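# Put the blue foam block or yellow sponge in tote

## Task

Check the desks in the room for a blue foam block. If one is there, place it in the tote near the door; if none is found, place the yellow sponge in that tote. The placed item must sit fully inside the tote with no part overhanging its rim. Nothing new may end up on the floor, the cartons must stay standing on their desks, and the robot must not topple or finish leaning. The result must hold without the robot supporting it.

## Robot and tools

Robot: a Hello Robot Stretch 3. It has one arm. A two-wheeled base carries a vertical mast; a lift slides up and down the mast, and a telescoping arm sticks out sideways to the robot's RIGHT. The arm cannot reach forward, so to shift the gripper fore and aft you drive the base. Footprint 0.33 m long, 0.34 m wide. Spinning in place pivots about the point midway between the drive wheels, 0.05 m behind the front edge. With the arm pulled in and the wrist folded, a spin sweeps a circle of radius 0.28 m; an unfolded, level gripper reaches outside that circle. An occasional disturbance may nudge loose objects.

Frames: the base frame has its origin on the floor between the drive wheels, x forward, y to the left, z up. The odometry frame equals the base frame as it was when the scene began. hand_pose is reported in the base frame, located where the closed fingertips meet; with all wrist joints at zero its x axis is up, y points back along the arm toward the mast, and z toward the rear. Fingertip pads are round, 0.04 m across.

Tool execute_actions: argument "actions" is a list holding exactly one action (or empty, which just reports state and images). Optional "cameras": a list of names from head_camera, nav_camera, wrist_camera, all; omitted, null or ["all"] gives every camera, [] gives none; a bad name rejects the call. An action may contain:
- "base": exactly one key. {"translate_m": d} is a relative drive straight ahead of d metres (negative backward), range -1 to 1, measured from the base position in the latest state report. {"rotate_rad": d} is a relative spin of d radians, positive counter-clockwise (left), range -3.2 to 3.2. No sideways motion.
- "joints": absolute targets keyed by name (each one number): lift_m 0 to 1.1 (arm height on mast); arm_m 0 to 0.52 (extension); wrist_yaw_rad -1.345 to 4.42 (0 along the arm, positive swings toward the front, 3.0 is folded over the base); wrist_pitch_rad -1.57 to 0.451 (0 level, negative tips fingers down); wrist_roll_rad -2.911 to 2.911 (0 fingers side by side); gripper_m -0.089 to 0.179 (larger is wider; actual fingertip gap is about 0.007 less when nearly shut, 0.025 less when fully open, zero below 0.007); head_pan_rad -3.953 to 1.73 (0 ahead, positive left, -1.57 looks along the arm); head_tilt_rad -1.53 to 0.419 (negative looks down). Done tolerances are ±0.004 for lift, arm, gripper; ±0.02 for yaw, roll, head; ±0.05 for pitch.
- "contact_limits": only {"arm_m": effort percent 1 to 100}; arm motion halts with contact_stop near that effort. Smaller is softer, but too small stops immediately. It also caps holding force until the next action; the result shows the active, default and maximum value.
Base and joint motions in one action start together. Joints or base left out may still be driving toward an earlier target without the status showing it. Unknown keys or out-of-range numbers reject the whole call. If a result reports a stop, later motion calls in that same reply are skipped.

Tool wait: {"seconds": 0 to 10}; commands nothing new and returns state and images.
Tool zoom_image: {"camera": name, "region": [x0, y0, x1, y1]} in pixels of that camera's latest full image, top-left is (0,0), at most 504 by 504. Image sizes: head_camera 896x504, nav_camera 672x504 (fisheye), wrist_camera 644x364.
Tool finished_scene: {"scene": current scene number}; irreversible, reports success and gives the next task. The goal must already be met and stable. If resuming from a summary, first send execute_actions with an empty list to learn the scene and task.

Result lines: base_status and joint_status tell how each motion of the last accepted action ended: done (for the base, wheels turned the full amount even if slipping), off_target (stopped short and may still push), contact_stop, time_out, torque_fault (old target dropped; holds where it stopped unless slack or switched off). on_its_own covers uncommanded things; its "held at" is the target, not the position. Arm or lift that hits something firmly stops and goes slack until recommanded; a slack lift can sink under load or be pushed up by closing fingers on a surface. Base, wrist and head never contact-stop. A wrist servo strained for several seconds shuts off for 10 s and goes limp. motor_effort is percent of maximum, positive toward larger joint values, bracket = peak in last action; readings carry fixed biases and noise. Positive wheel effort pushes forward. lidar_m: 12 ranges in metres from the base origin, 30-degree sectors starting straight ahead and going counter-clockwise (4th left, 7th behind, 10th right), '-' means nothing seen; plane 0.17 m above floor, sees table legs not tops, ignores clear objects, range 0.15 to 12 m; the robot may block sectors 5, 6, 9, 10. wrist_depth_mm and head_depth_mm are 7x7 grids of median depth in mm (wrist 45 to 1000, head 280 to 4000; head grid is in the sideways image orientation). base_odometry is wheel-based; heading -3.142 to 3.142, left positive; turned_by_wheels and turned_by_imu give turn since last result; base_tilt in degrees, forward and right positive, biased by up to about 4 degrees.

Gripping: command gripper_m below the object's width to grasp (lower squeezes harder; over-squeezing triggers a stall guard that weakens grip); to let go, open at least 0.02 beyond where contact occurred. Neither reading nor status proves a grasp; check cameras.

Safety: fold or unfold the wrist (yaw to or from 3.0) only with lift_m in 0.32 to 0.95, wrist_pitch_rad -0.4 and roll near 0; once folded, the lift may go down to 0.25. With yaw below -0.4 keep pitch at -0.5 or lower. The base moves fast (0.30 m/s, 1.9 rad/s) only when stowed: lift below 0.30, arm below 0.03, yaw above 2.54; otherwise 0.10 m/s and 0.63 rad/s. Pushing on something rigid with the gripper above about 0.45 m can tip the robot, more so with a raised contact limit or a repeated push. Never drive while gripping or pressing on something fixed. If the base snags and leans, reverse the last move in small steps, pull the gripper free, and lower the lift to about 0.2 if still tipped. Avoid drops, slams, hard hits, knocking cartons over, or leaving items on the floor.

Each tool is called after "Call:" by a JSON object that holds its "op" and its "data".

## Session

I'll start by looking at the current state and camera images.

Call:
{"op": "execute_actions", "data": {"actions": []}}

Scene clock: 0.00 s.
base_odometry: x=+0.000 y=+0.000 heading=+0.000 (m, m, rad; odometry frame)
turned_by_wheels: +0.000 (rad since the last result)
turned_by_imu: +0.000 (rad since the last result)
base_tilt: forward=-1.3 right=-1.4 (deg)
lidar_m: 1.48 1.98 1.70 1.57 2.18 1.89 1.60 1.90 2.32 2.25 2.61 1.68
head_depth_mm: 1843 1838 1833 1863 1189 1850 1835 / 1845 1843 1850 1852 1191 1850 1832 / 1848 1857 1853 1844 1184 1177 1847 / 1860 1840 1849 1851 1185 1179 1847 / 1845 1847 1844 1849 1183 1185 1833 / 1861 1843 1845 1852 1849 1190 1841 / 1861 1840 1841 1836 1850 1312 1824
base_status: not commanded
joint_positions: lift_m=+0.342 arm_m=-0.002 wrist_yaw_rad=+3.127 wrist_pitch_rad=-0.335 wrist_roll_rad=-0.012 gripper_m=+0.037 head_pan_rad=-0.017 head_tilt_rad=-0.011
joint_status: not commanded
motor_effort: left_wheel=+0 right_wheel=-1 lift_m=+39 arm_m=-1 wrist_yaw_rad=+0 wrist_pitch_rad=+7 wrist_roll_rad=+0 gripper_m=+0 head_pan_rad=+0 head_tilt_rad=+1 (%)
hand_pose: x=-0.0177 y=+0.0908 z=+0.3735 quat_wxyz=(+0.123, +0.694, +0.114, +0.701) (m; base frame)
wrist_depth_mm: - - - - - - - / - - - - - - - / 942 - - - - - - / 739 794 - 930 - - - / 607 635 - 717 781 869 896 / 527 550 568 578 646 670 720 / 466 - - 522 530 569 601
pictures: head_camera (sideways: a quarter turn clockwise sets it upright), nav_camera (sideways: a quarter turn counterclockwise sets it upright), wrist_camera
Images, in order (width x height): head_camera 896x504, nav_camera 672x504, wrist_camera 644x364.

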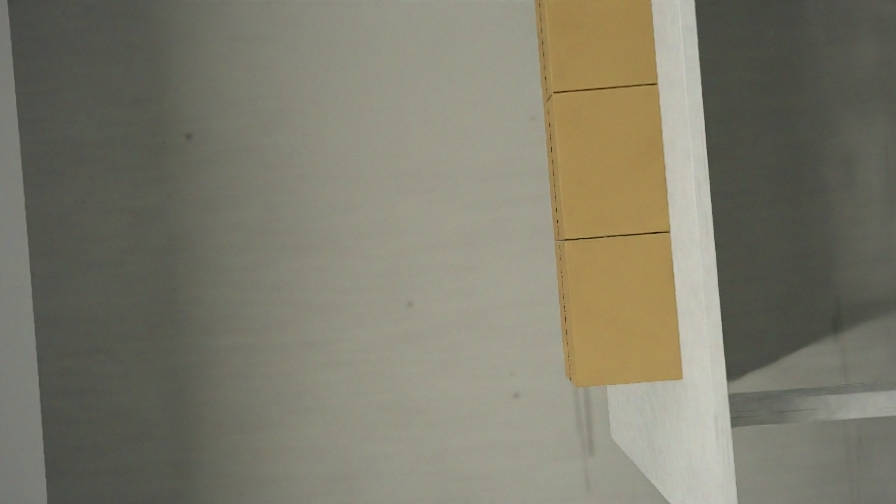

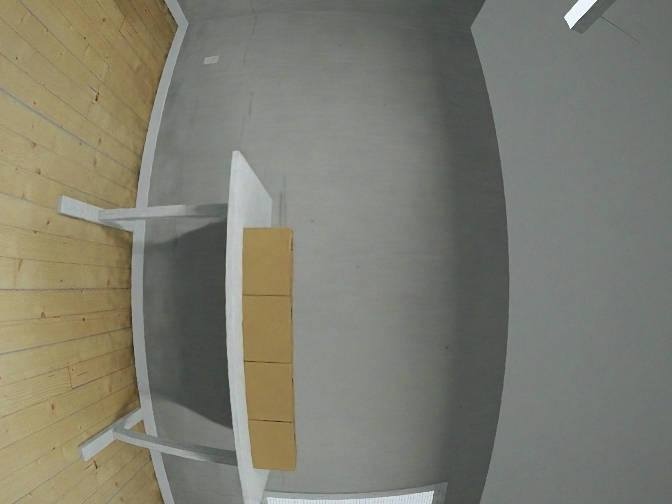

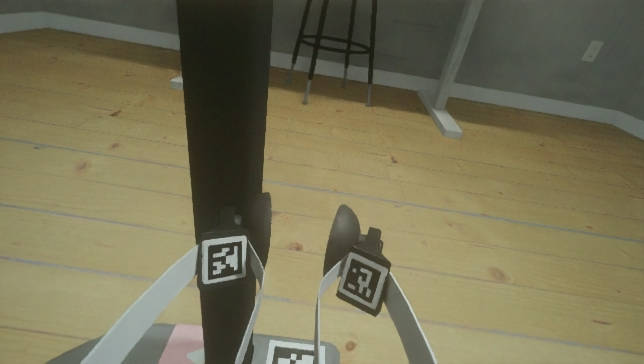

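Call:
{"op": "execute_actions", "data": {"actions": [{"joints": {"head_pan_rad": 1.57, "head_tilt_rad": -0.3}}], "cameras": ["head_camera", "nav_camera"]}}

Scene clock: 4.10 s.
base_odometry: x=+0.000 y=+0.000 heading=+0.000 (m, m, rad; odometry frame)
turned_by_wheels: +0.000 (rad since the last result)
turned_by_imu: +0.000 (rad since the last result)
base_tilt: forward=-1.4 right=-1.4 (deg)
lidar_m: 1.48 1.97 1.70 1.57 2.19 1.89 1.60 1.90 2.32 2.25 2.60 1.68
head_depth_mm: 1861 1930 2022 1632 2198 1868 1585 / 1849 1928 2000 1470 2242 2055 1601 / 1836 1930 1974 1430 2220 1981 1618 / 1844 1905 1981 1434 1836 1940 1639 / 1823 1928 1985 1435 2206 2086 1642 / 1823 1915 1997 1419 2244 2150 1652 / 1826 1915 2003 1534 2240 1921 1673
base_status: not commanded
joint_positions: lift_m=+0.342 arm_m=-0.002 wrist_yaw_rad=+3.127 wrist_pitch_rad=-0.335 wrist_roll_rad=-0.012 gripper_m=+0.037 head_pan_rad=+1.563 head_tilt_rad=-0.296
joint_status: all done
motor_effort: left_wheel=+0(0) right_wheel=+0(0) lift_m=+39(39) arm_m=-1(0) wrist_yaw_rad=+0(0) wrist_pitch_rad=+8(7) wrist_roll_rad=+0(0) gripper_m=+0(0) head_pan_rad=+4(41) head_tilt_rad=-1(21) (%)
hand_pose: x=-0.0177 y=+0.0908 z=+0.3735 quat_wxyz=(+0.123, +0.694, +0.114, +0.701) (m; base frame)
wrist_depth_mm: - - - - - - - / - - - - - - - / 947 - - - - - - / 744 808 - 870 - - - / 608 635 - 737 785 869 892 / 518 543 564 583 640 675 709 / 462 - - 523 545 573 590
pictures: head_camera (sideways: a quarter turn clockwise sets it upright), nav_camera (sideways: a quarter turn counterclockwise sets it upright)
Images, in order (width x height): head_camera 896x504, nav_camera 672x504.

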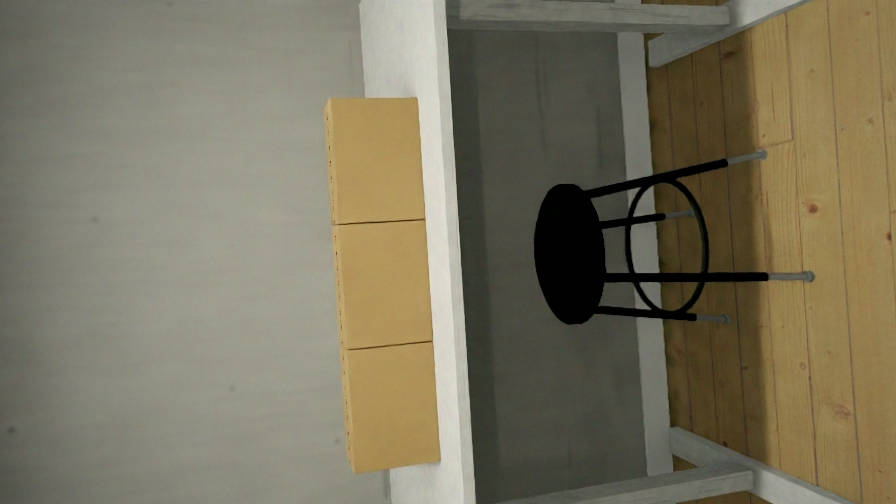

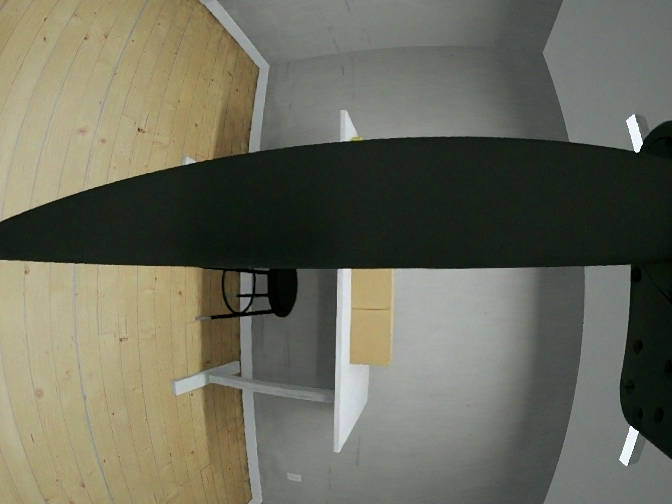

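Call:
{"op": "execute_actions", "data": {"actions": [{"joints": {"head_pan_rad": -1.57, "head_tilt_rad": -0.3}}], "cameras": ["head_camera", "nav_camera"]}}

Call:
{"op": "execute_actions", "data": {"actions": [{"joints": {"head_pan_rad": -3.14, "head_tilt_rad": -0.3}}], "cameras": ["head_camera", "nav_camera"]}}

Scene clock: 7.90 s.
base_odometry: x=+0.000 y=+0.000 heading=+0.000 (m, m, rad; odometry frame)
turned_by_wheels: +0.000 (rad since the last result)
turned_by_imu: +0.000 (rad since the last result)
base_tilt: forward=-1.4 right=-1.2 (deg)
lidar_m: 1.48 1.98 1.71 1.57 2.19 1.89 1.60 1.90 2.32 2.25 2.61 1.68
head_depth_mm: 2357 2474 2603 2337 2487 2018 1589 / 2354 2437 2606 2057 2801 2049 1594 / 2330 2440 2559 2042 2779 2060 1617 / 2317 2420 2586 2042 2806 2077 1635 / 2356 2432 2562 2066 2781 2104 1648 / 2356 2438 2585 2435 2820 2136 1662 / 2332 2463 2556 2694 2869 2168 1674
base_status: not commanded
joint_positions: lift_m=+0.342 arm_m=-0.002 wrist_yaw_rad=+3.127 wrist_pitch_rad=-0.335 wrist_roll_rad=-0.012 gripper_m=+0.037 head_pan_rad=-1.563 head_tilt_rad=-0.296
joint_status: all done
motor_effort: left_wheel=+0(0) right_wheel=+0(1) lift_m=+39(39) arm_m=-1(1) wrist_yaw_rad=+0(0) wrist_pitch_rad=+7(8) wrist_roll_rad=+0(0) gripper_m=+1(1) head_pan_rad=-4(40) head_tilt_rad=-1(2) (%)
hand_pose: x=-0.0177 y=+0.0908 z=+0.3735 quat_wxyz=(+0.123, +0.694, +0.114, +0.701) (m; base frame)
wrist_depth_mm: - - - - - - - / - - - - - - - / 920 - - - - - - / 724 798 - 917 - - - / 606 650 - 739 793 842 905 / 519 543 560 590 645 685 727 / 454 - - 525 550 557 598
pictures: head_camera (sideways: a quarter turn clockwise sets it upright), nav_camera (sideways: a quarter turn counterclockwise sets it upright)
Images, in order (width x height): head_camera 896x504, nav_camera 672x504.

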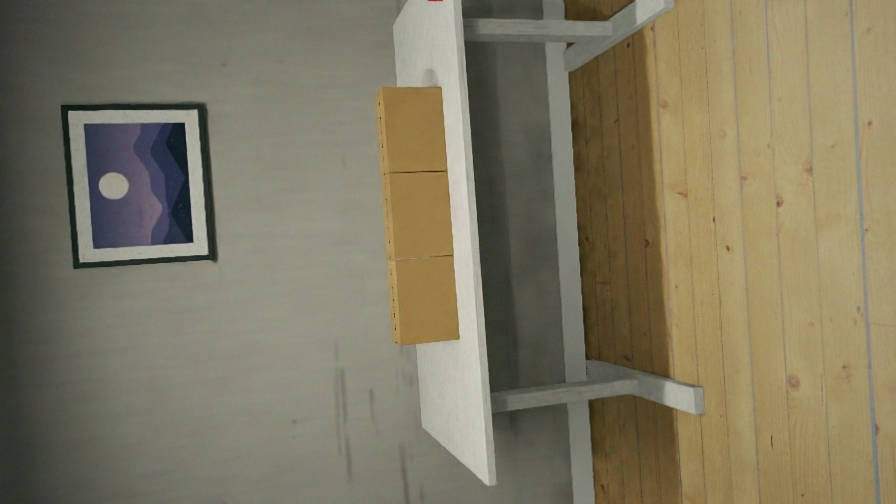

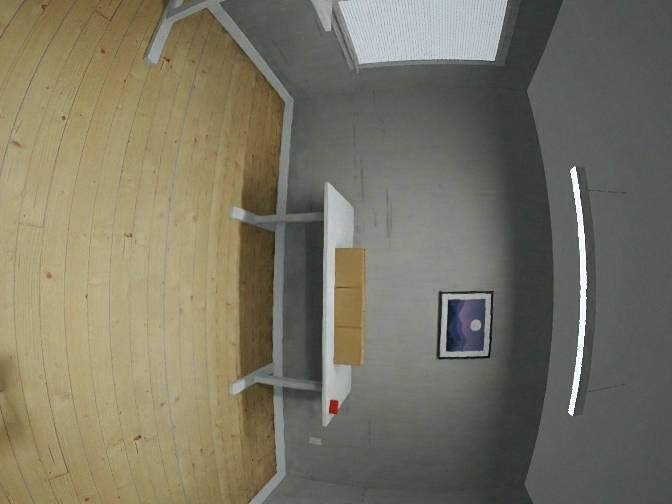

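Scene clock: 9.27 s.
base_odometry: x=+0.000 y=+0.000 heading=+0.000 (m, m, rad; odometry frame)
turned_by_wheels: +0.000 (rad since the last result)
turned_by_imu: +0.000 (rad since the last result)
base_tilt: forward=-1.4 right=-1.3 (deg)
lidar_m: 1.48 1.98 1.70 1.57 2.18 1.89 1.60 1.90 2.32 2.25 2.60 1.68
head_depth_mm: 1613 1690 1779 1878 1979 2009 1589 / 1625 1701 1774 1872 1990 2039 1613 / 1638 1713 1798 1894 1991 2064 1574 / 1637 1709 1792 1905 1985 2059 1542 / 1644 1712 1803 1889 1993 2087 1590 / 1626 1705 1764 1853 1848 1888 1663 / 1557 1658 1736 1852 1900 1992 1676
base_status: not commanded
joint_positions: lift_m=+0.342 arm_m=-0.002 wrist_yaw_rad=+3.127 wrist_pitch_rad=-0.335 wrist_roll_rad=-0.012 gripper_m=+0.037 head_pan_rad=-3.133 head_tilt_rad=-0.296
joint_status: all done
motor_effort: left_wheel=+0(0) right_wheel=+0(0) lift_m=+39(39) arm_m=+0(1) wrist_yaw_rad=+0(0) wrist_pitch_rad=+7(8) wrist_roll_rad=+0(0) gripper_m=+1(1) head_pan_rad=-4(44) head_tilt_rad=+0(2) (%)
hand_pose: x=-0.0177 y=+0.0908 z=+0.3735 quat_wxyz=(+0.123, +0.694, +0.114, +0.701) (m; base frame)
wrist_depth_mm: - - - - - - - / - - - - - - - / 912 - - - - - - / 739 796 - 927 - - - / 615 653 - 718 756 841 900 / 521 538 556 599 651 683 714 / 455 - - 534 537 566 590
pictures: head_camera (sideways: a quarter turn clockwise sets it upright), nav_camera (sideways: a quarter turn counterclockwise sets it upright)
Images, in order (width x height): head_camera 896x504, nav_camera 672x504.

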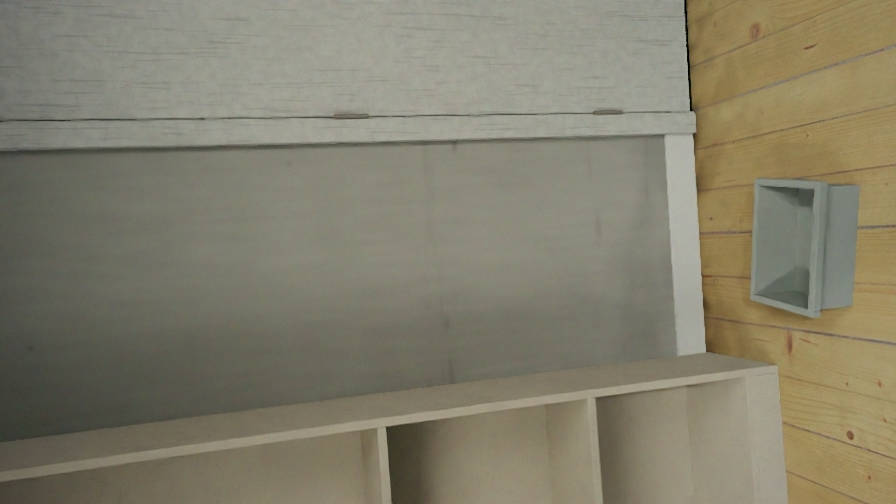

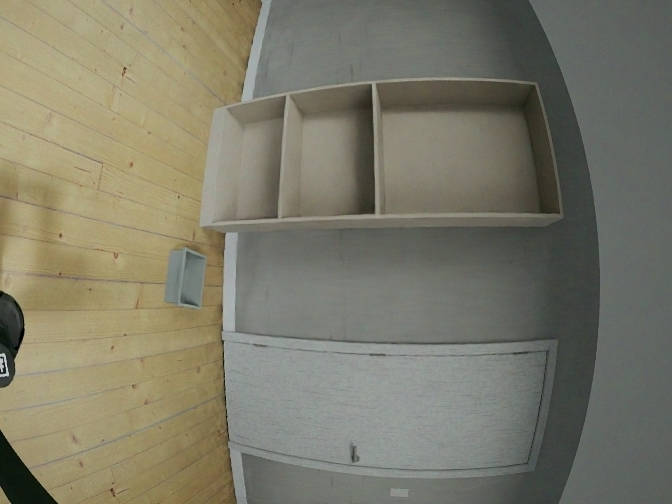

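Call:
{"op": "execute_actions", "data": {"actions": [{"base": {"rotate_rad": -0.99}, "joints": {"lift_m": 0.27, "head_pan_rad": 0.0, "head_tilt_rad": -0.5}}], "cameras": ["head_camera", "nav_camera"]}}

Scene clock: 41.13 s.
base_odometry: x=+0.000 y=+0.000 heading=-0.990 (m, m, rad; odometry frame)
turned_by_wheels: -0.990 (rad since the last result)
turned_by_imu: -0.978 (rad since the last result)
base_tilt: forward=-1.3 right=-1.4 (deg)
lidar_m: 2.47 1.69 1.48 2.02 2.12 1.45 1.77 1.86 1.60 1.93 2.32 2.25
head_depth_mm: 2324 2473 2330 2523 2024 1614 1347 / 2416 2618 2812 2742 2057 1619 1355 / 2569 2776 2967 2756 2060 1632 1376 / 2708 2972 3172 2827 2069 1651 1369 / 2685 2842 3092 2890 2109 1668 1376 / 2400 2521 2652 2714 2128 1682 1390 / 2146 2239 2347 2475 2140 1680 1397
base_status: done
joint_positions: lift_m=+0.271 arm_m=-0.002 wrist_yaw_rad=+3.127 wrist_pitch_rad=-0.336 wrist_roll_rad=-0.012 gripper_m=+0.037 head_pan_rad=-0.007 head_tilt_rad=-0.494
joint_status: all done
motor_effort: left_wheel=+3(13) right_wheel=-3(9) lift_m=+22(34) arm_m=-1(1) wrist_yaw_rad=+0(0) wrist_pitch_rad=+8(8) wrist_roll_rad=+0(0) gripper_m=+1(1) head_pan_rad=+3(41) head_tilt_rad=-2(16) (%)
hand_pose: x=-0.0177 y=+0.0907 z=+0.3021 quat_wxyz=(+0.123, +0.694, +0.114, +0.701) (m; base frame)
wrist_depth_mm: - - - - - - - / - - - - - - - / 798 875 - - - - - / 637 661 - 785 868 925 - / 515 549 - 629 670 710 769 / 452 488 - 519 562 583 621 / - - - - 466 484 510
pictures: head_camera (sideways: a quarter turn clockwise sets it upright), nav_camera (sideways: a quarter turn counterclockwise sets it upright)
Images, in order (width x height): head_camera 896x504, nav_camera 672x504.

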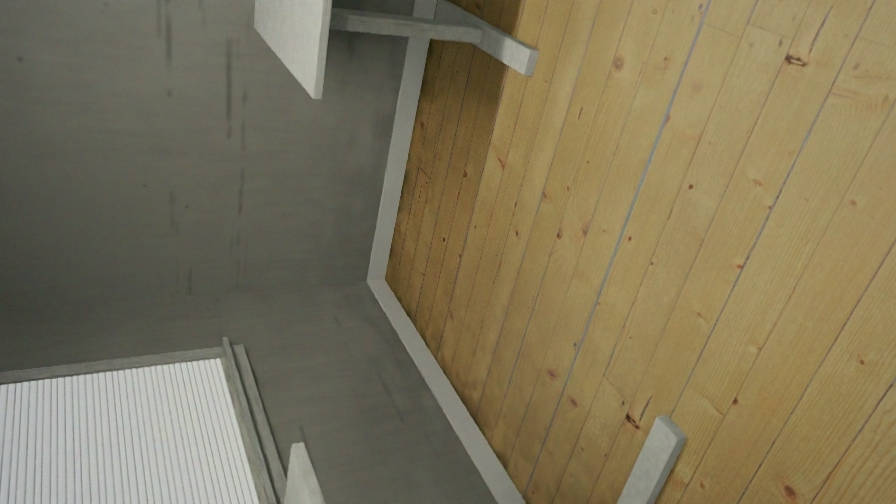

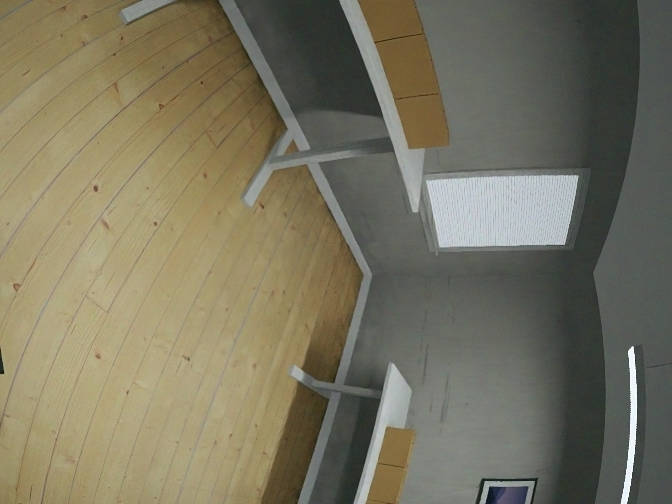

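Call:
{"op": "execute_actions", "data": {"actions": [{"base": {"translate_m": 1.0}}], "cameras": ["nav_camera"]}}

Call:
{"op": "execute_actions", "data": {"actions": [{"base": {"translate_m": 1.0}, "joints": {"head_pan_rad": -1.7, "head_tilt_rad": -0.45}}], "cameras": ["head_camera", "nav_camera"]}}

Scene clock: 49.43 s.
base_odometry: x=+0.549 y=-0.836 heading=-0.990 (m, m, rad; odometry frame)
turned_by_wheels: +0.000 (rad since the last result)
turned_by_imu: +0.008 (rad since the last result)
base_tilt: forward=-1.5 right=-1.4 (deg)
lidar_m: 1.70 1.33 0.87 1.41 1.44 2.36 2.74 2.17 2.14 1.87 1.88 1.37
head_depth_mm: 1602 1728 1853 1998 2026 1614 1345 / 1699 1806 1955 2138 2051 1618 1361 / 1756 1901 2051 2281 2065 1641 1360 / 1858 2014 2223 2440 2054 1652 1374 / 1841 1950 2073 2219 2100 1656 1381 / 1641 1726 1803 1919 1953 1681 1380 / 1465 1537 1614 1705 1791 1700 1391
base_status: done
joint_positions: lift_m=+0.271 arm_m=-0.002 wrist_yaw_rad=+3.127 wrist_pitch_rad=-0.336 wrist_roll_rad=-0.012 gripper_m=+0.037 head_pan_rad=-0.007 head_tilt_rad=-0.495
joint_status: not commanded
motor_effort: left_wheel=+1(13) right_wheel=-2(6) lift_m=+22(22) arm_m=-1(1) wrist_yaw_rad=+0(0) wrist_pitch_rad=+7(8) wrist_roll_rad=+0(0) gripper_m=+1(0) head_pan_rad=+3(4) head_tilt_rad=-2(2) (%)
hand_pose: x=-0.0177 y=+0.0907 z=+0.3021 quat_wxyz=(+0.123, +0.694, +0.114, +0.701) (m; base frame)
wrist_depth_mm: - - - - - - 937 / - - - - - - 942 / 805 893 - - - - - / 641 677 - 757 877 878 - / 527 545 - 613 667 674 781 / 449 477 - 518 555 573 612 / - - - - 464 488 506
pictures: nav_camera (sideways: a quarter turn counterclockwise sets it upright)
Images, in order (width x height): nav_camera 672x504.

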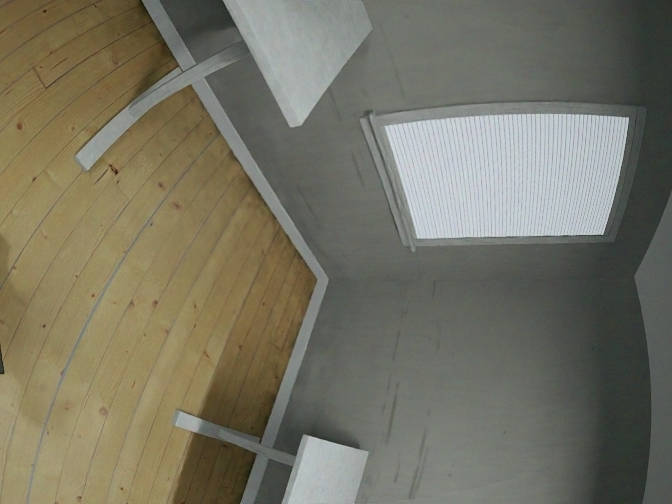

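Scene clock: 54.47 s.
base_odometry: x=+1.098 y=-1.672 heading=-0.990 (m, m, rad; odometry frame)
turned_by_wheels: +0.000 (rad since the last result)
turned_by_imu: +0.008 (rad since the last result)
base_tilt: forward=-1.4 right=-1.5 (deg)
lidar_m: 0.94 0.74 0.73 0.78 1.17 1.97 3.71 2.73 1.91 0.82 1.05 1.04
head_depth_mm: 2547 2732 2842 2631 2100 1669 1390 / 2650 2875 1799 1315 1088 1690 1393 / 2482 2626 2518 1144 971 813 1405 / 2044 2162 2078 1054 985 766 1406 / 1719 1790 1834 1378 992 797 1408 / 1475 1538 1604 1396 999 859 1125 / 1308 1360 1406 1383 1010 1494 1440
base_status: done
joint_positions: lift_m=+0.271 arm_m=-0.002 wrist_yaw_rad=+3.127 wrist_pitch_rad=-0.336 wrist_roll_rad=-0.012 gripper_m=+0.037 head_pan_rad=-1.693 head_tilt_rad=-0.458
joint_status: all done
motor_effort: left_wheel=+0(12) right_wheel=-1(6) lift_m=+22(22) arm_m=+0(1) wrist_yaw_rad=+0(0) wrist_pitch_rad=+8(8) wrist_roll_rad=+0(0) gripper_m=+2(1) head_pan_rad=-4(45) head_tilt_rad=+4(9) (%)
hand_pose: x=-0.0177 y=+0.0907 z=+0.3021 quat_wxyz=(+0.123, +0.694, +0.114, +0.701) (m; base frame)
wrist_depth_mm: - 674 - 857 716 598 545 / - - - 903 762 640 554 / 791 782 - 961 786 674 578 / 611 679 - 795 801 702 615 / 525 549 - 611 678 698 623 / 453 482 - 516 559 585 624 / - - - - 463 478 507
pictures: head_camera (sideways: a quarter turn clockwise sets it upright), nav_camera (sideways: a quarter turn counterclockwise sets it upright)
Images, in order (width x height): head_camera 896x504, nav_camera 672x504.

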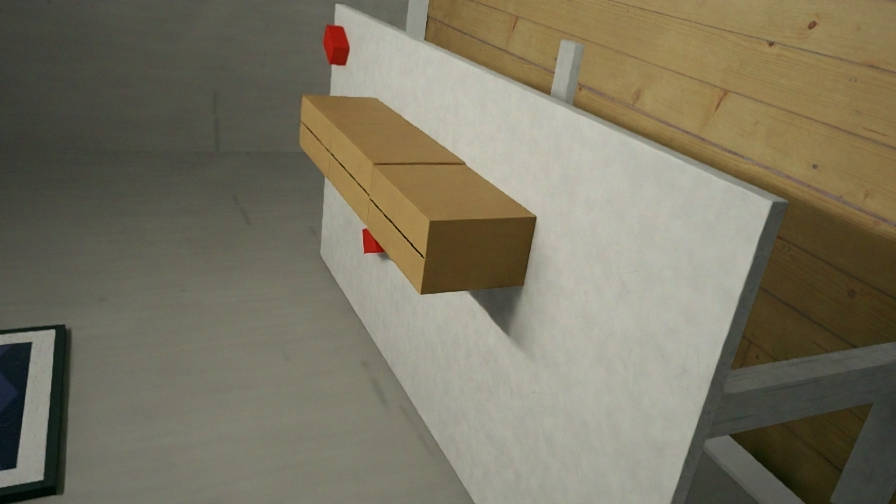

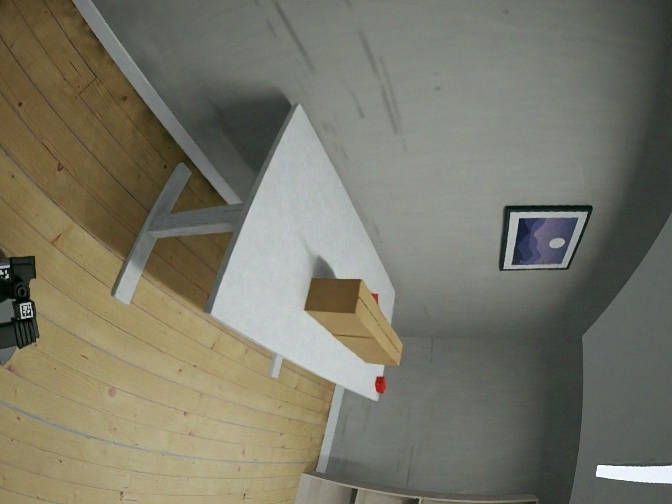

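Call:
{"op": "execute_actions", "data": {"actions": [{"base": {"translate_m": 0.5}, "joints": {"head_pan_rad": -2.05, "head_tilt_rad": -0.4}}], "cameras": ["head_camera", "nav_camera"]}}

Call:
{"op": "execute_actions", "data": {"actions": [{"joints": {"head_pan_rad": -3.8, "head_tilt_rad": -0.2}}], "cameras": ["head_camera", "nav_camera"]}}

Scene clock: 61.10 s.
base_odometry: x=+1.372 y=-2.090 heading=-0.990 (m, m, rad; odometry frame)
turned_by_wheels: +0.000 (rad since the last result)
turned_by_imu: +0.004 (rad since the last result)
base_tilt: forward=-1.4 right=-1.2 (deg)
lidar_m: 0.56 0.44 0.44 0.47 0.70 1.12 4.21 3.09 0.89 0.82 0.65 0.64
head_depth_mm: 2844 2981 3217 3194 1126 1698 1439 / 2852 3009 3176 1487 1028 1728 1449 / 2886 3068 3152 1224 1046 1730 1462 / 2894 3076 3267 1436 1055 1169 1228 / 2848 2814 2561 1551 1073 1661 1443 / 1927 1918 1912 1580 1080 1713 1499 / 1438 1473 1459 1410 1094 1441 1411
base_status: done
joint_positions: lift_m=+0.271 arm_m=-0.002 wrist_yaw_rad=+3.127 wrist_pitch_rad=-0.336 wrist_roll_rad=-0.012 gripper_m=+0.037 head_pan_rad=-2.043 head_tilt_rad=-0.408
joint_status: all done
motor_effort: left_wheel=+0(10) right_wheel=+0(7) lift_m=+22(22) arm_m=-1(0) wrist_yaw_rad=+0(0) wrist_pitch_rad=+8(8) wrist_roll_rad=+0(0) gripper_m=+0(0) head_pan_rad=-3(31) head_tilt_rad=+4(10) (%)
hand_pose: x=-0.0177 y=+0.0907 z=+0.3021 quat_wxyz=(+0.123, +0.694, +0.114, +0.701) (m; base frame)
wrist_depth_mm: - 911 - 542 447 383 336 / - 938 - 575 471 401 350 / 798 838 - 615 501 424 360 / 632 657 - 651 530 445 376 / 516 540 - 615 550 459 400 / 459 480 - 524 545 481 419 / - - - - 462 473 422
pictures: head_camera (sideways: a quarter turn clockwise sets it upright), nav_camera (sideways: a quarter turn counterclockwise sets it upright)
Images, in order (width x height): head_camera 896x504, nav_camera 672x504.

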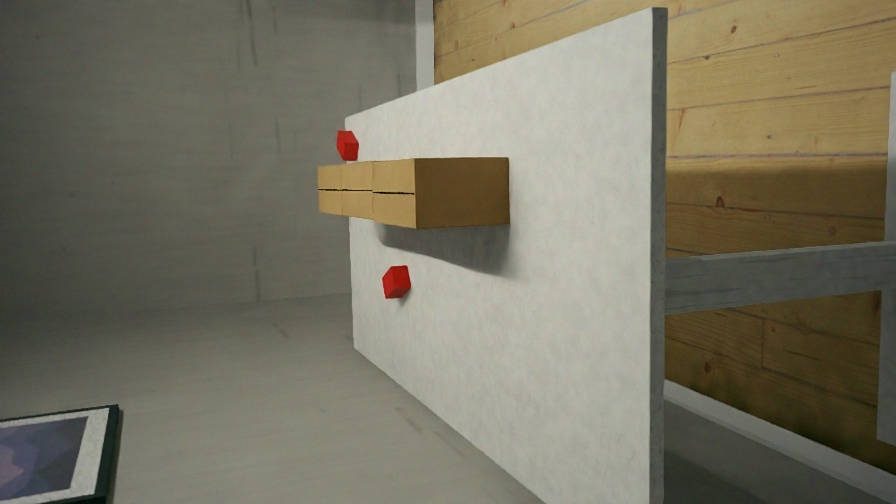

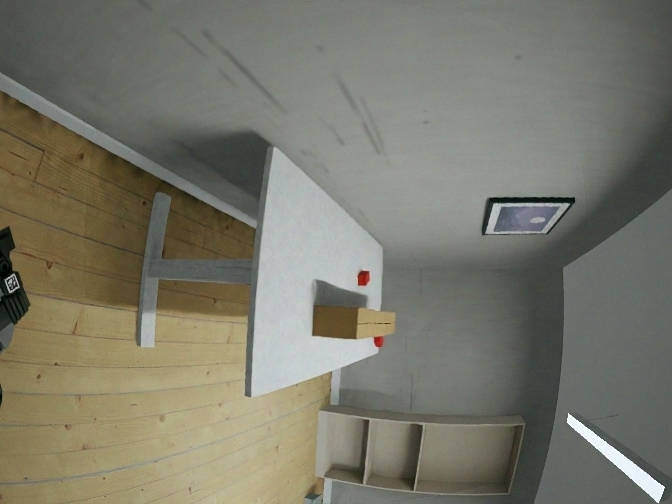

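Scene clock: 62.53 s.
base_odometry: x=+1.372 y=-2.090 heading=-0.990 (m, m, rad; odometry frame)
turned_by_wheels: +0.000 (rad since the last result)
turned_by_imu: +0.000 (rad since the last result)
base_tilt: forward=-1.3 right=-1.5 (deg)
lidar_m: 0.56 0.44 0.44 0.47 0.70 1.11 4.18 3.08 0.89 0.83 0.65 0.64
head_depth_mm: 1136 1191 1241 1244 1183 1371 1454 / 1519 1583 1679 1549 1648 2012 1753 / 2368 2558 2791 1789 2649 2339 1764 / 3304 3807 - 1874 1142 1192 1252 / 3197 3876 3946 1516 1256 2405 1810 / 3119 3825 3858 1425 1265 2443 1843 / 3084 3790 3912 - 1316 2465 1859
base_status: not commanded
joint_positions: lift_m=+0.271 arm_m=-0.002 wrist_yaw_rad=+3.127 wrist_pitch_rad=-0.336 wrist_roll_rad=-0.012 gripper_m=+0.037 head_pan_rad=-3.793 head_tilt_rad=-0.211
joint_status: all done
motor_effort: left_wheel=-1(1) right_wheel=+0(0) lift_m=+22(22) arm_m=-1(1) wrist_yaw_rad=+0(0) wrist_pitch_rad=+8(7) wrist_roll_rad=+0(0) gripper_m=-1(1) head_pan_rad=-4(43) head_tilt_rad=+5(19) (%)
hand_pose: x=-0.0177 y=+0.0907 z=+0.3021 quat_wxyz=(+0.123, +0.694, +0.114, +0.701) (m; base frame)
wrist_depth_mm: - 874 - 535 454 383 337 / - 950 - 578 475 403 346 / 825 854 - 613 510 422 364 / 623 672 - 651 521 441 382 / 518 551 - 611 544 467 397 / 446 482 - 520 543 485 416 / - - - - 460 474 421
pictures: head_camera (sideways: a quarter turn clockwise sets it upright), nav_camera (sideways: a quarter turn counterclockwise sets it upright)
Images, in order (width x height): head_camera 896x504, nav_camera 672x504.

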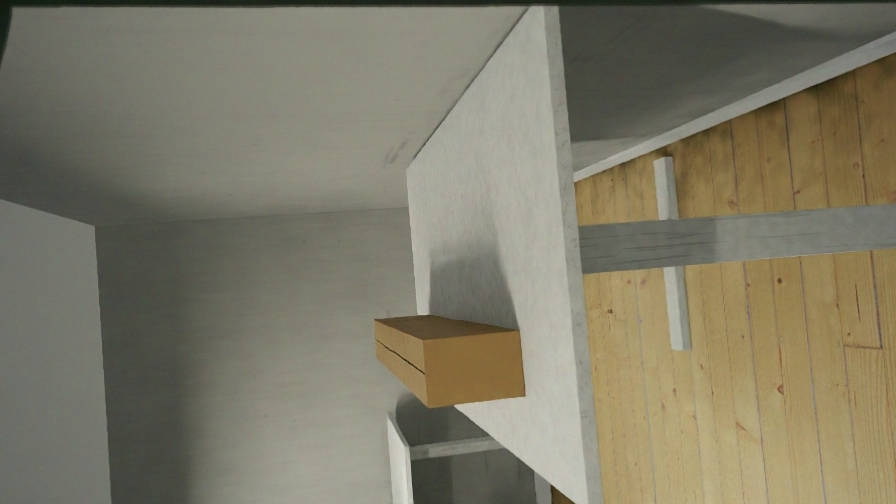

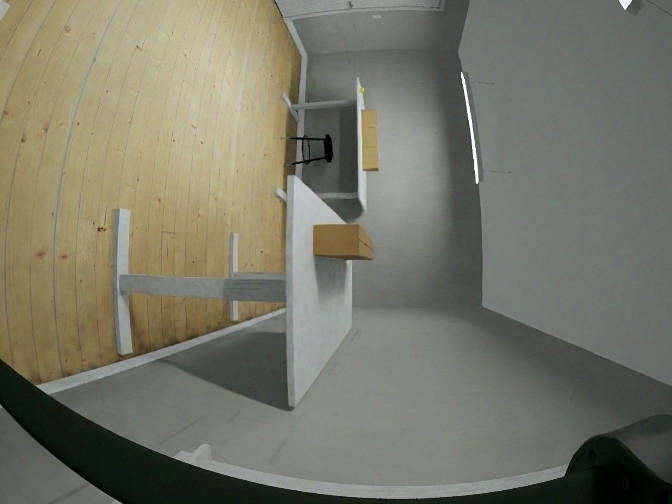

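Call:
{"op": "execute_actions", "data": {"actions": [{"base": {"rotate_rad": -3.16}, "joints": {"head_pan_rad": 0.0, "head_tilt_rad": -0.3}}], "cameras": ["head_camera"]}}

Scene clock: 97.17 s.
base_odometry: x=+1.372 y=-2.090 heading=+2.133 (m, m, rad; odometry frame)
turned_by_wheels: -3.160 (rad since the last result)
turned_by_imu: -3.124 (rad since the last result)
base_tilt: forward=-1.3 right=-1.3 (deg)
lidar_m: 3.79 3.08 0.89 0.84 0.65 0.64 0.57 0.44 0.44 0.47 0.68 1.11
head_depth_mm: 3665 3782 3952 3581 2744 1997 1593 / 3853 - - - 2780 2020 1609 / - - - - 2837 2048 1617 / - - - - 2855 2065 1628 / - - - - 2912 2095 1651 / - - - - 2964 2129 1651 / 3823 3934 - - 3034 2141 1679
base_status: done
joint_positions: lift_m=+0.271 arm_m=-0.002 wrist_yaw_rad=+3.127 wrist_pitch_rad=-0.336 wrist_roll_rad=-0.012 gripper_m=+0.037 head_pan_rad=-0.007 head_tilt_rad=-0.297
joint_status: all done
motor_effort: left_wheel=+2(14) right_wheel=-3(10) lift_m=+22(22) arm_m=-1(2) wrist_yaw_rad=+0(0) wrist_pitch_rad=+8(8) wrist_roll_rad=+0(0) gripper_m=+0(1) head_pan_rad=+4(43) head_tilt_rad=-2(11) (%)
hand_pose: x=-0.0178 y=+0.0907 z=+0.3021 quat_wxyz=(+0.123, +0.694, +0.114, +0.701) (m; base frame)
wrist_depth_mm: 487 575 - 985 - - - / 503 615 - - - - - / 545 652 - - - - - / 566 648 - 808 844 888 - / 521 543 - 616 684 712 761 / 452 484 - 521 553 572 609 / - - - - 463 478 504
pictures: head_camera (sideways: a quarter turn clockwise sets it upright)
Images, in order (width x height): head_camera 896x504.

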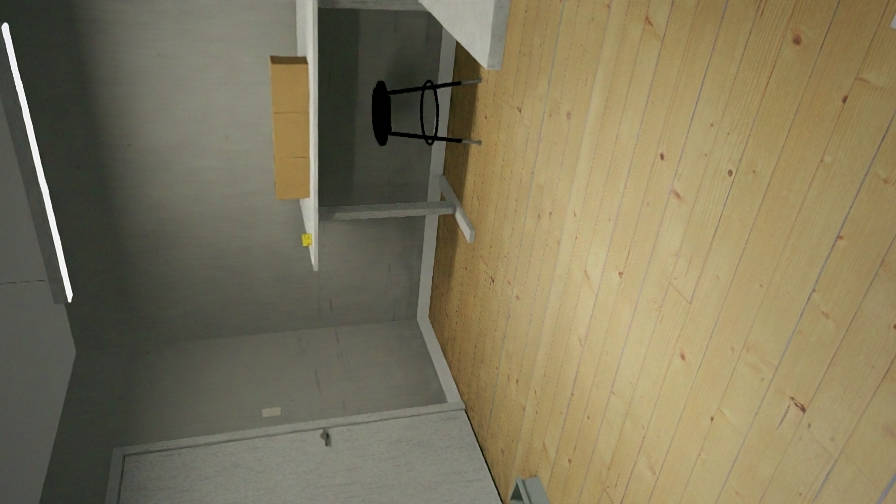

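Call:
{"op": "execute_actions", "data": {"actions": [{"base": {"translate_m": 1.0}}], "cameras": []}}

Call:
{"op": "execute_actions", "data": {"actions": [{"base": {"translate_m": 1.0}}], "cameras": ["head_camera"]}}

Call:
{"op": "execute_actions", "data": {"actions": [{"base": {"translate_m": 1.0}}], "cameras": ["head_camera", "nav_camera"]}}

Scene clock: 105.53 s.
base_odometry: x=+0.839 y=-1.244 heading=+2.133 (m, m, rad; odometry frame)
turned_by_wheels: +0.000 (rad since the last result)
turned_by_imu: +0.008 (rad since the last result)
base_tilt: forward=-1.4 right=-1.3 (deg)
lidar_m: 3.23 2.56 2.42 1.85 1.02 1.45 1.31 1.03 1.01 0.65 1.61 2.86
head_depth_mm: 2922 3071 2602 3317 2717 2004 1581 / 3086 3275 2750 3575 2781 2032 1602 / 3272 3425 3523 3716 2837 2044 1618 / 3416 3652 3845 - 2866 2072 1641 / 3686 3830 - - 2884 2104 1645 / 3531 3678 3639 3771 2980 2116 1652 / 3173 3213 3308 3337 2996 2168 1668
base_status: done
joint_positions: lift_m=+0.271 arm_m=-0.002 wrist_yaw_rad=+3.127 wrist_pitch_rad=-0.336 wrist_roll_rad=-0.012 gripper_m=+0.037 head_pan_rad=-0.007 head_tilt_rad=-0.297
joint_status: not commanded
motor_effort: left_wheel=+2(13) right_wheel=-2(6) lift_m=+22(22) arm_m=-2(2) wrist_yaw_rad=+0(0) wrist_pitch_rad=+8(8) wrist_roll_rad=+0(0) gripper_m=+1(0) head_pan_rad=+3(3) head_tilt_rad=-1(1) (%)
hand_pose: x=-0.0178 y=+0.0907 z=+0.3021 quat_wxyz=(+0.123, +0.694, +0.114, +0.701) (m; base frame)
wrist_depth_mm: - - - - - - - / - - - - - - - / 792 813 - - - - - / 622 675 - 757 854 937 - / 522 556 - 613 679 715 767 / 446 488 - 514 558 565 611 / - - - - 463 482 509
pictures: none
No camera images: the call's "cameras" was empty. Leave "cameras" out to get every camera's image.

Scene clock: 110.57 s.
base_odometry: x=+0.305 y=-0.398 heading=+2.133 (m, m, rad; odometry frame)
turned_by_wheels: +0.000 (rad since the last result)
turned_by_imu: +0.008 (rad since the last result)
base_tilt: forward=-1.3 right=-1.3 (deg)
lidar_m: 2.26 2.18 1.85 1.99 2.29 1.79 2.06 1.24 1.59 1.37 2.52 1.90
head_depth_mm: 2214 2312 1827 2550 2585 2013 1594 / 2323 2473 2530 2599 2513 2031 1597 / 2458 2585 2640 2845 2814 2052 1613 / 2588 2746 2921 3083 2853 2060 1621 / 2779 2899 3093 3306 2878 2094 1641 / 2736 2802 2880 2963 2905 2112 1646 / 2475 2526 2575 2656 2669 2137 1675
base_status: done
joint_positions: lift_m=+0.271 arm_m=-0.002 wrist_yaw_rad=+3.127 wrist_pitch_rad=-0.336 wrist_roll_rad=-0.012 gripper_m=+0.037 head_pan_rad=-0.007 head_tilt_rad=-0.298
joint_status: not commanded
motor_effort: left_wheel=+0(13) right_wheel=-1(7) lift_m=+22(22) arm_m=-2(2) wrist_yaw_rad=+0(0) wrist_pitch_rad=+8(8) wrist_roll_rad=+0(0) gripper_m=+1(0) head_pan_rad=+3(3) head_tilt_rad=-1(1) (%)
hand_pose: x=-0.0177 y=+0.0907 z=+0.3021 quat_wxyz=(+0.123, +0.694, +0.114, +0.701) (m; base frame)
wrist_depth_mm: - - - - - - - / - - - - - - - / 796 869 - - - - - / 630 664 - 792 860 936 - / 521 543 - 612 665 712 766 / 449 489 - 522 550 573 598 / - - - - 466 489 516
pictures: head_camera (sideways: a quarter turn clockwise sets it upright)
Images, in order (width x height): head_camera 896x504.

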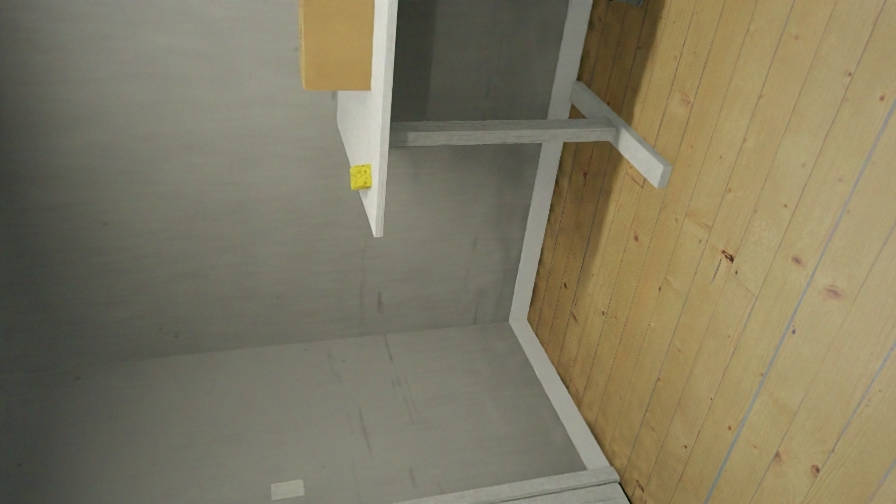

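Scene clock: 115.60 s.
base_odometry: x=-0.228 y=+0.448 heading=+2.133 (m, m, rad; odometry frame)
turned_by_wheels: +0.000 (rad since the last result)
turned_by_imu: +0.008 (rad since the last result)
base_tilt: forward=-1.3 right=-1.4 (deg)
lidar_m: 1.82 1.56 1.53 1.48 2.01 2.65 2.80 2.16 1.74 2.16 1.06 1.29
head_depth_mm: 1487 1563 1642 1193 1774 1430 1476 / 1572 1653 1727 1232 1949 1949 1603 / 1680 1742 1831 1950 2072 2057 1614 / 1774 1864 1966 2080 2198 2077 1620 / 1865 1983 2116 2242 2363 2079 1644 / 1940 2020 2054 2122 2161 2105 1664 / 1774 1827 1857 1899 1932 1976 1672
base_status: done
joint_positions: lift_m=+0.271 arm_m=-0.002 wrist_yaw_rad=+3.127 wrist_pitch_rad=-0.336 wrist_roll_rad=-0.012 gripper_m=+0.037 head_pan_rad=-0.007 head_tilt_rad=-0.298
joint_status: not commanded
motor_effort: left_wheel=-1(12) right_wheel=+1(8) lift_m=+23(22) arm_m=-1(1) wrist_yaw_rad=+0(0) wrist_pitch_rad=+7(8) wrist_roll_rad=+0(0) gripper_m=+0(1) head_pan_rad=+3(3) head_tilt_rad=-1(2) (%)
hand_pose: x=-0.0178 y=+0.0907 z=+0.3021 quat_wxyz=(+0.123, +0.694, +0.114, +0.701) (m; base frame)
wrist_depth_mm: - - - - - - - / - - - - - - - / 823 862 - - - - - / 628 668 - 775 867 933 - / 524 555 - 619 680 707 786 / 449 474 - 525 547 579 611 / - - - - 464 490 506
pictures: head_camera (sideways: a quarter turn clockwise sets it upright), nav_camera (sideways: a quarter turn counterclockwise sets it upright)
Images, in order (width x height): head_camera 896x504, nav_camera 672x504.

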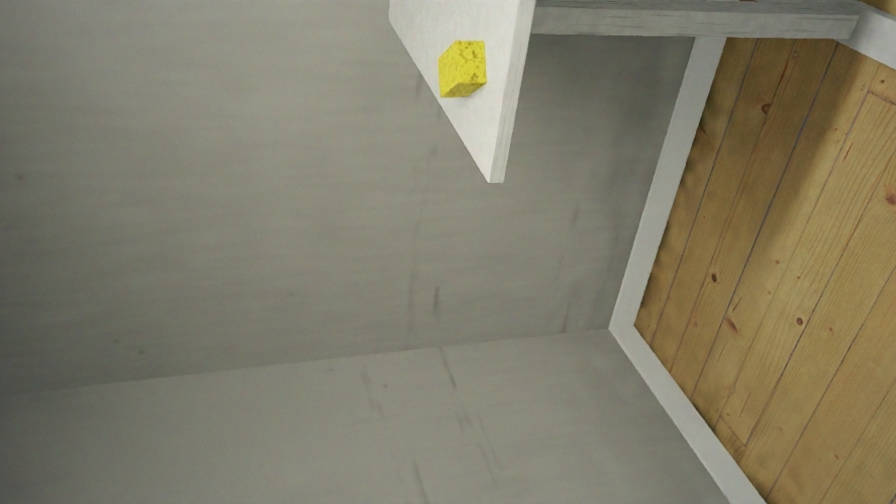

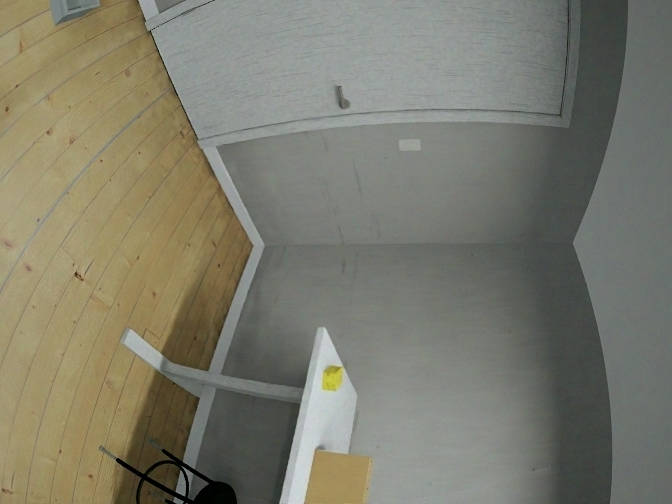

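Call:
{"op": "execute_actions", "data": {"actions": [{"base": {"rotate_rad": 0.08}, "joints": {"head_pan_rad": -0.6, "head_tilt_rad": -0.8}}], "cameras": []}}

Call:
{"op": "execute_actions", "data": {"actions": [{"base": {"translate_m": 0.8}}], "cameras": ["head_camera", "nav_camera"]}}

Scene clock: 150.93 s.
base_odometry: x=-0.228 y=+0.448 heading=+2.213 (m, m, rad; odometry frame)
turned_by_wheels: +0.080 (rad since the last result)
turned_by_imu: +0.079 (rad since the last result)
base_tilt: forward=-1.3 right=-1.3 (deg)
lidar_m: 1.88 1.55 1.53 1.48 2.64 2.71 2.16 2.19 1.74 1.48 1.07 1.29
head_depth_mm: 892 1667 1344 1791 1523 1315 1170 / 902 1675 1353 1796 1524 1319 1170 / 905 1681 1902 1798 1546 1337 1177 / 914 1701 1956 1838 1540 1336 1175 / 1091 1703 1938 1776 1553 1339 1185 / 1109 1306 1891 1791 1554 1344 1182 / 1124 1729 2005 1853 1566 1352 1191
base_status: done
joint_positions: lift_m=+0.271 arm_m=-0.002 wrist_yaw_rad=+3.127 wrist_pitch_rad=-0.336 wrist_roll_rad=-0.012 gripper_m=+0.037 head_pan_rad=-0.593 head_tilt_rad=-0.790
joint_status: all done
motor_effort: left_wheel=-3(13) right_wheel=+2(10) lift_m=+22(22) arm_m=-2(1) wrist_yaw_rad=+0(0) wrist_pitch_rad=+8(8) wrist_roll_rad=+0(0) gripper_m=+1(1) head_pan_rad=-4(37) head_tilt_rad=-4(29) (%)
hand_pose: x=-0.0178 y=+0.0907 z=+0.3021 quat_wxyz=(+0.123, +0.694, +0.114, +0.701) (m; base frame)
wrist_depth_mm: - - - - - - - / - - - - - - - / 816 874 - - - - - / 619 664 - 777 834 932 - / 518 546 - 622 684 707 764 / 455 485 - 515 548 582 618 / - - - - 458 489 522
pictures: none
No camera images: the call's "cameras" was empty. Leave "cameras" out to get every camera's image.

Scene clock: 155.30 s.
base_odometry: x=-0.708 y=+1.088 heading=+2.213 (m, m, rad; odometry frame)
turned_by_wheels: +0.000 (rad since the last result)
turned_by_imu: +0.006 (rad since the last result)
base_tilt: forward=-1.3 right=-1.5 (deg)
lidar_m: 1.23 1.01 1.02 1.14 1.59 3.19 2.93 2.35 1.50 0.84 0.67 1.09
head_depth_mm: 924 747 580 472 1426 1327 1169 / 931 755 583 474 1010 1270 1140 / 947 1036 1182 1387 1510 1339 1172 / 958 1079 1240 1474 1547 1340 1172 / 963 1087 1253 1478 1558 1343 1177 / 970 1098 1260 1495 1558 1342 1181 / 975 1105 1273 1514 1563 1338 1188
base_status: done
joint_positions: lift_m=+0.271 arm_m=-0.002 wrist_yaw_rad=+3.127 wrist_pitch_rad=-0.336 wrist_roll_rad=-0.012 gripper_m=+0.037 head_pan_rad=-0.593 head_tilt_rad=-0.791
joint_status: not commanded
motor_effort: left_wheel=-3(8) right_wheel=+2(9) lift_m=+22(23) arm_m=-1(1) wrist_yaw_rad=+0(0) wrist_pitch_rad=+7(8) wrist_roll_rad=+0(0) gripper_m=+1(1) head_pan_rad=-4(4) head_tilt_rad=-4(4) (%)
hand_pose: x=-0.0178 y=+0.0907 z=+0.3021 quat_wxyz=(+0.123, +0.694, +0.114, +0.701) (m; base frame)
wrist_depth_mm: - - - - - 875 729 / - - - - - 913 758 / 786 879 - - - 942 813 / 633 658 - 776 847 933 828 / 517 552 - 602 677 721 762 / 444 481 - 521 551 568 613 / - - - - 466 474 510
pictures: head_camera (sideways: a quarter turn clockwise sets it upright), nav_camera (sideways: a quarter turn counterclockwise sets it upright)
Images, in order (width x height): head_camera 896x504, nav_camera 672x504.

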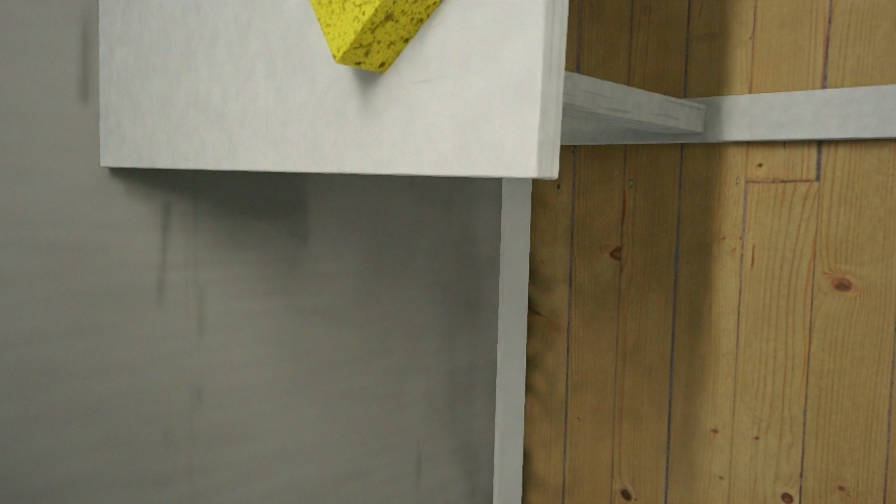

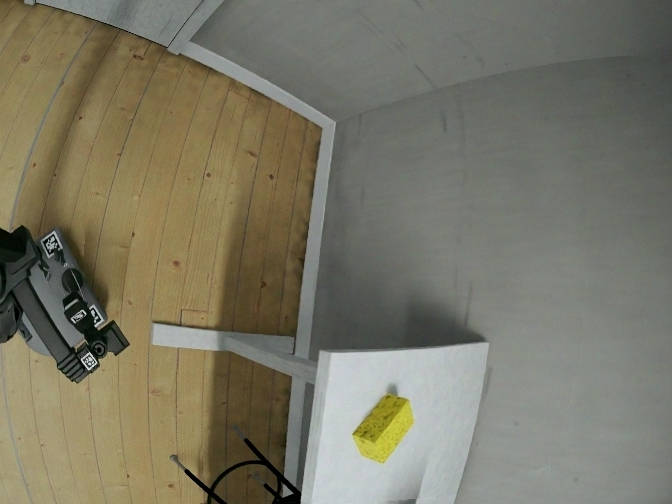

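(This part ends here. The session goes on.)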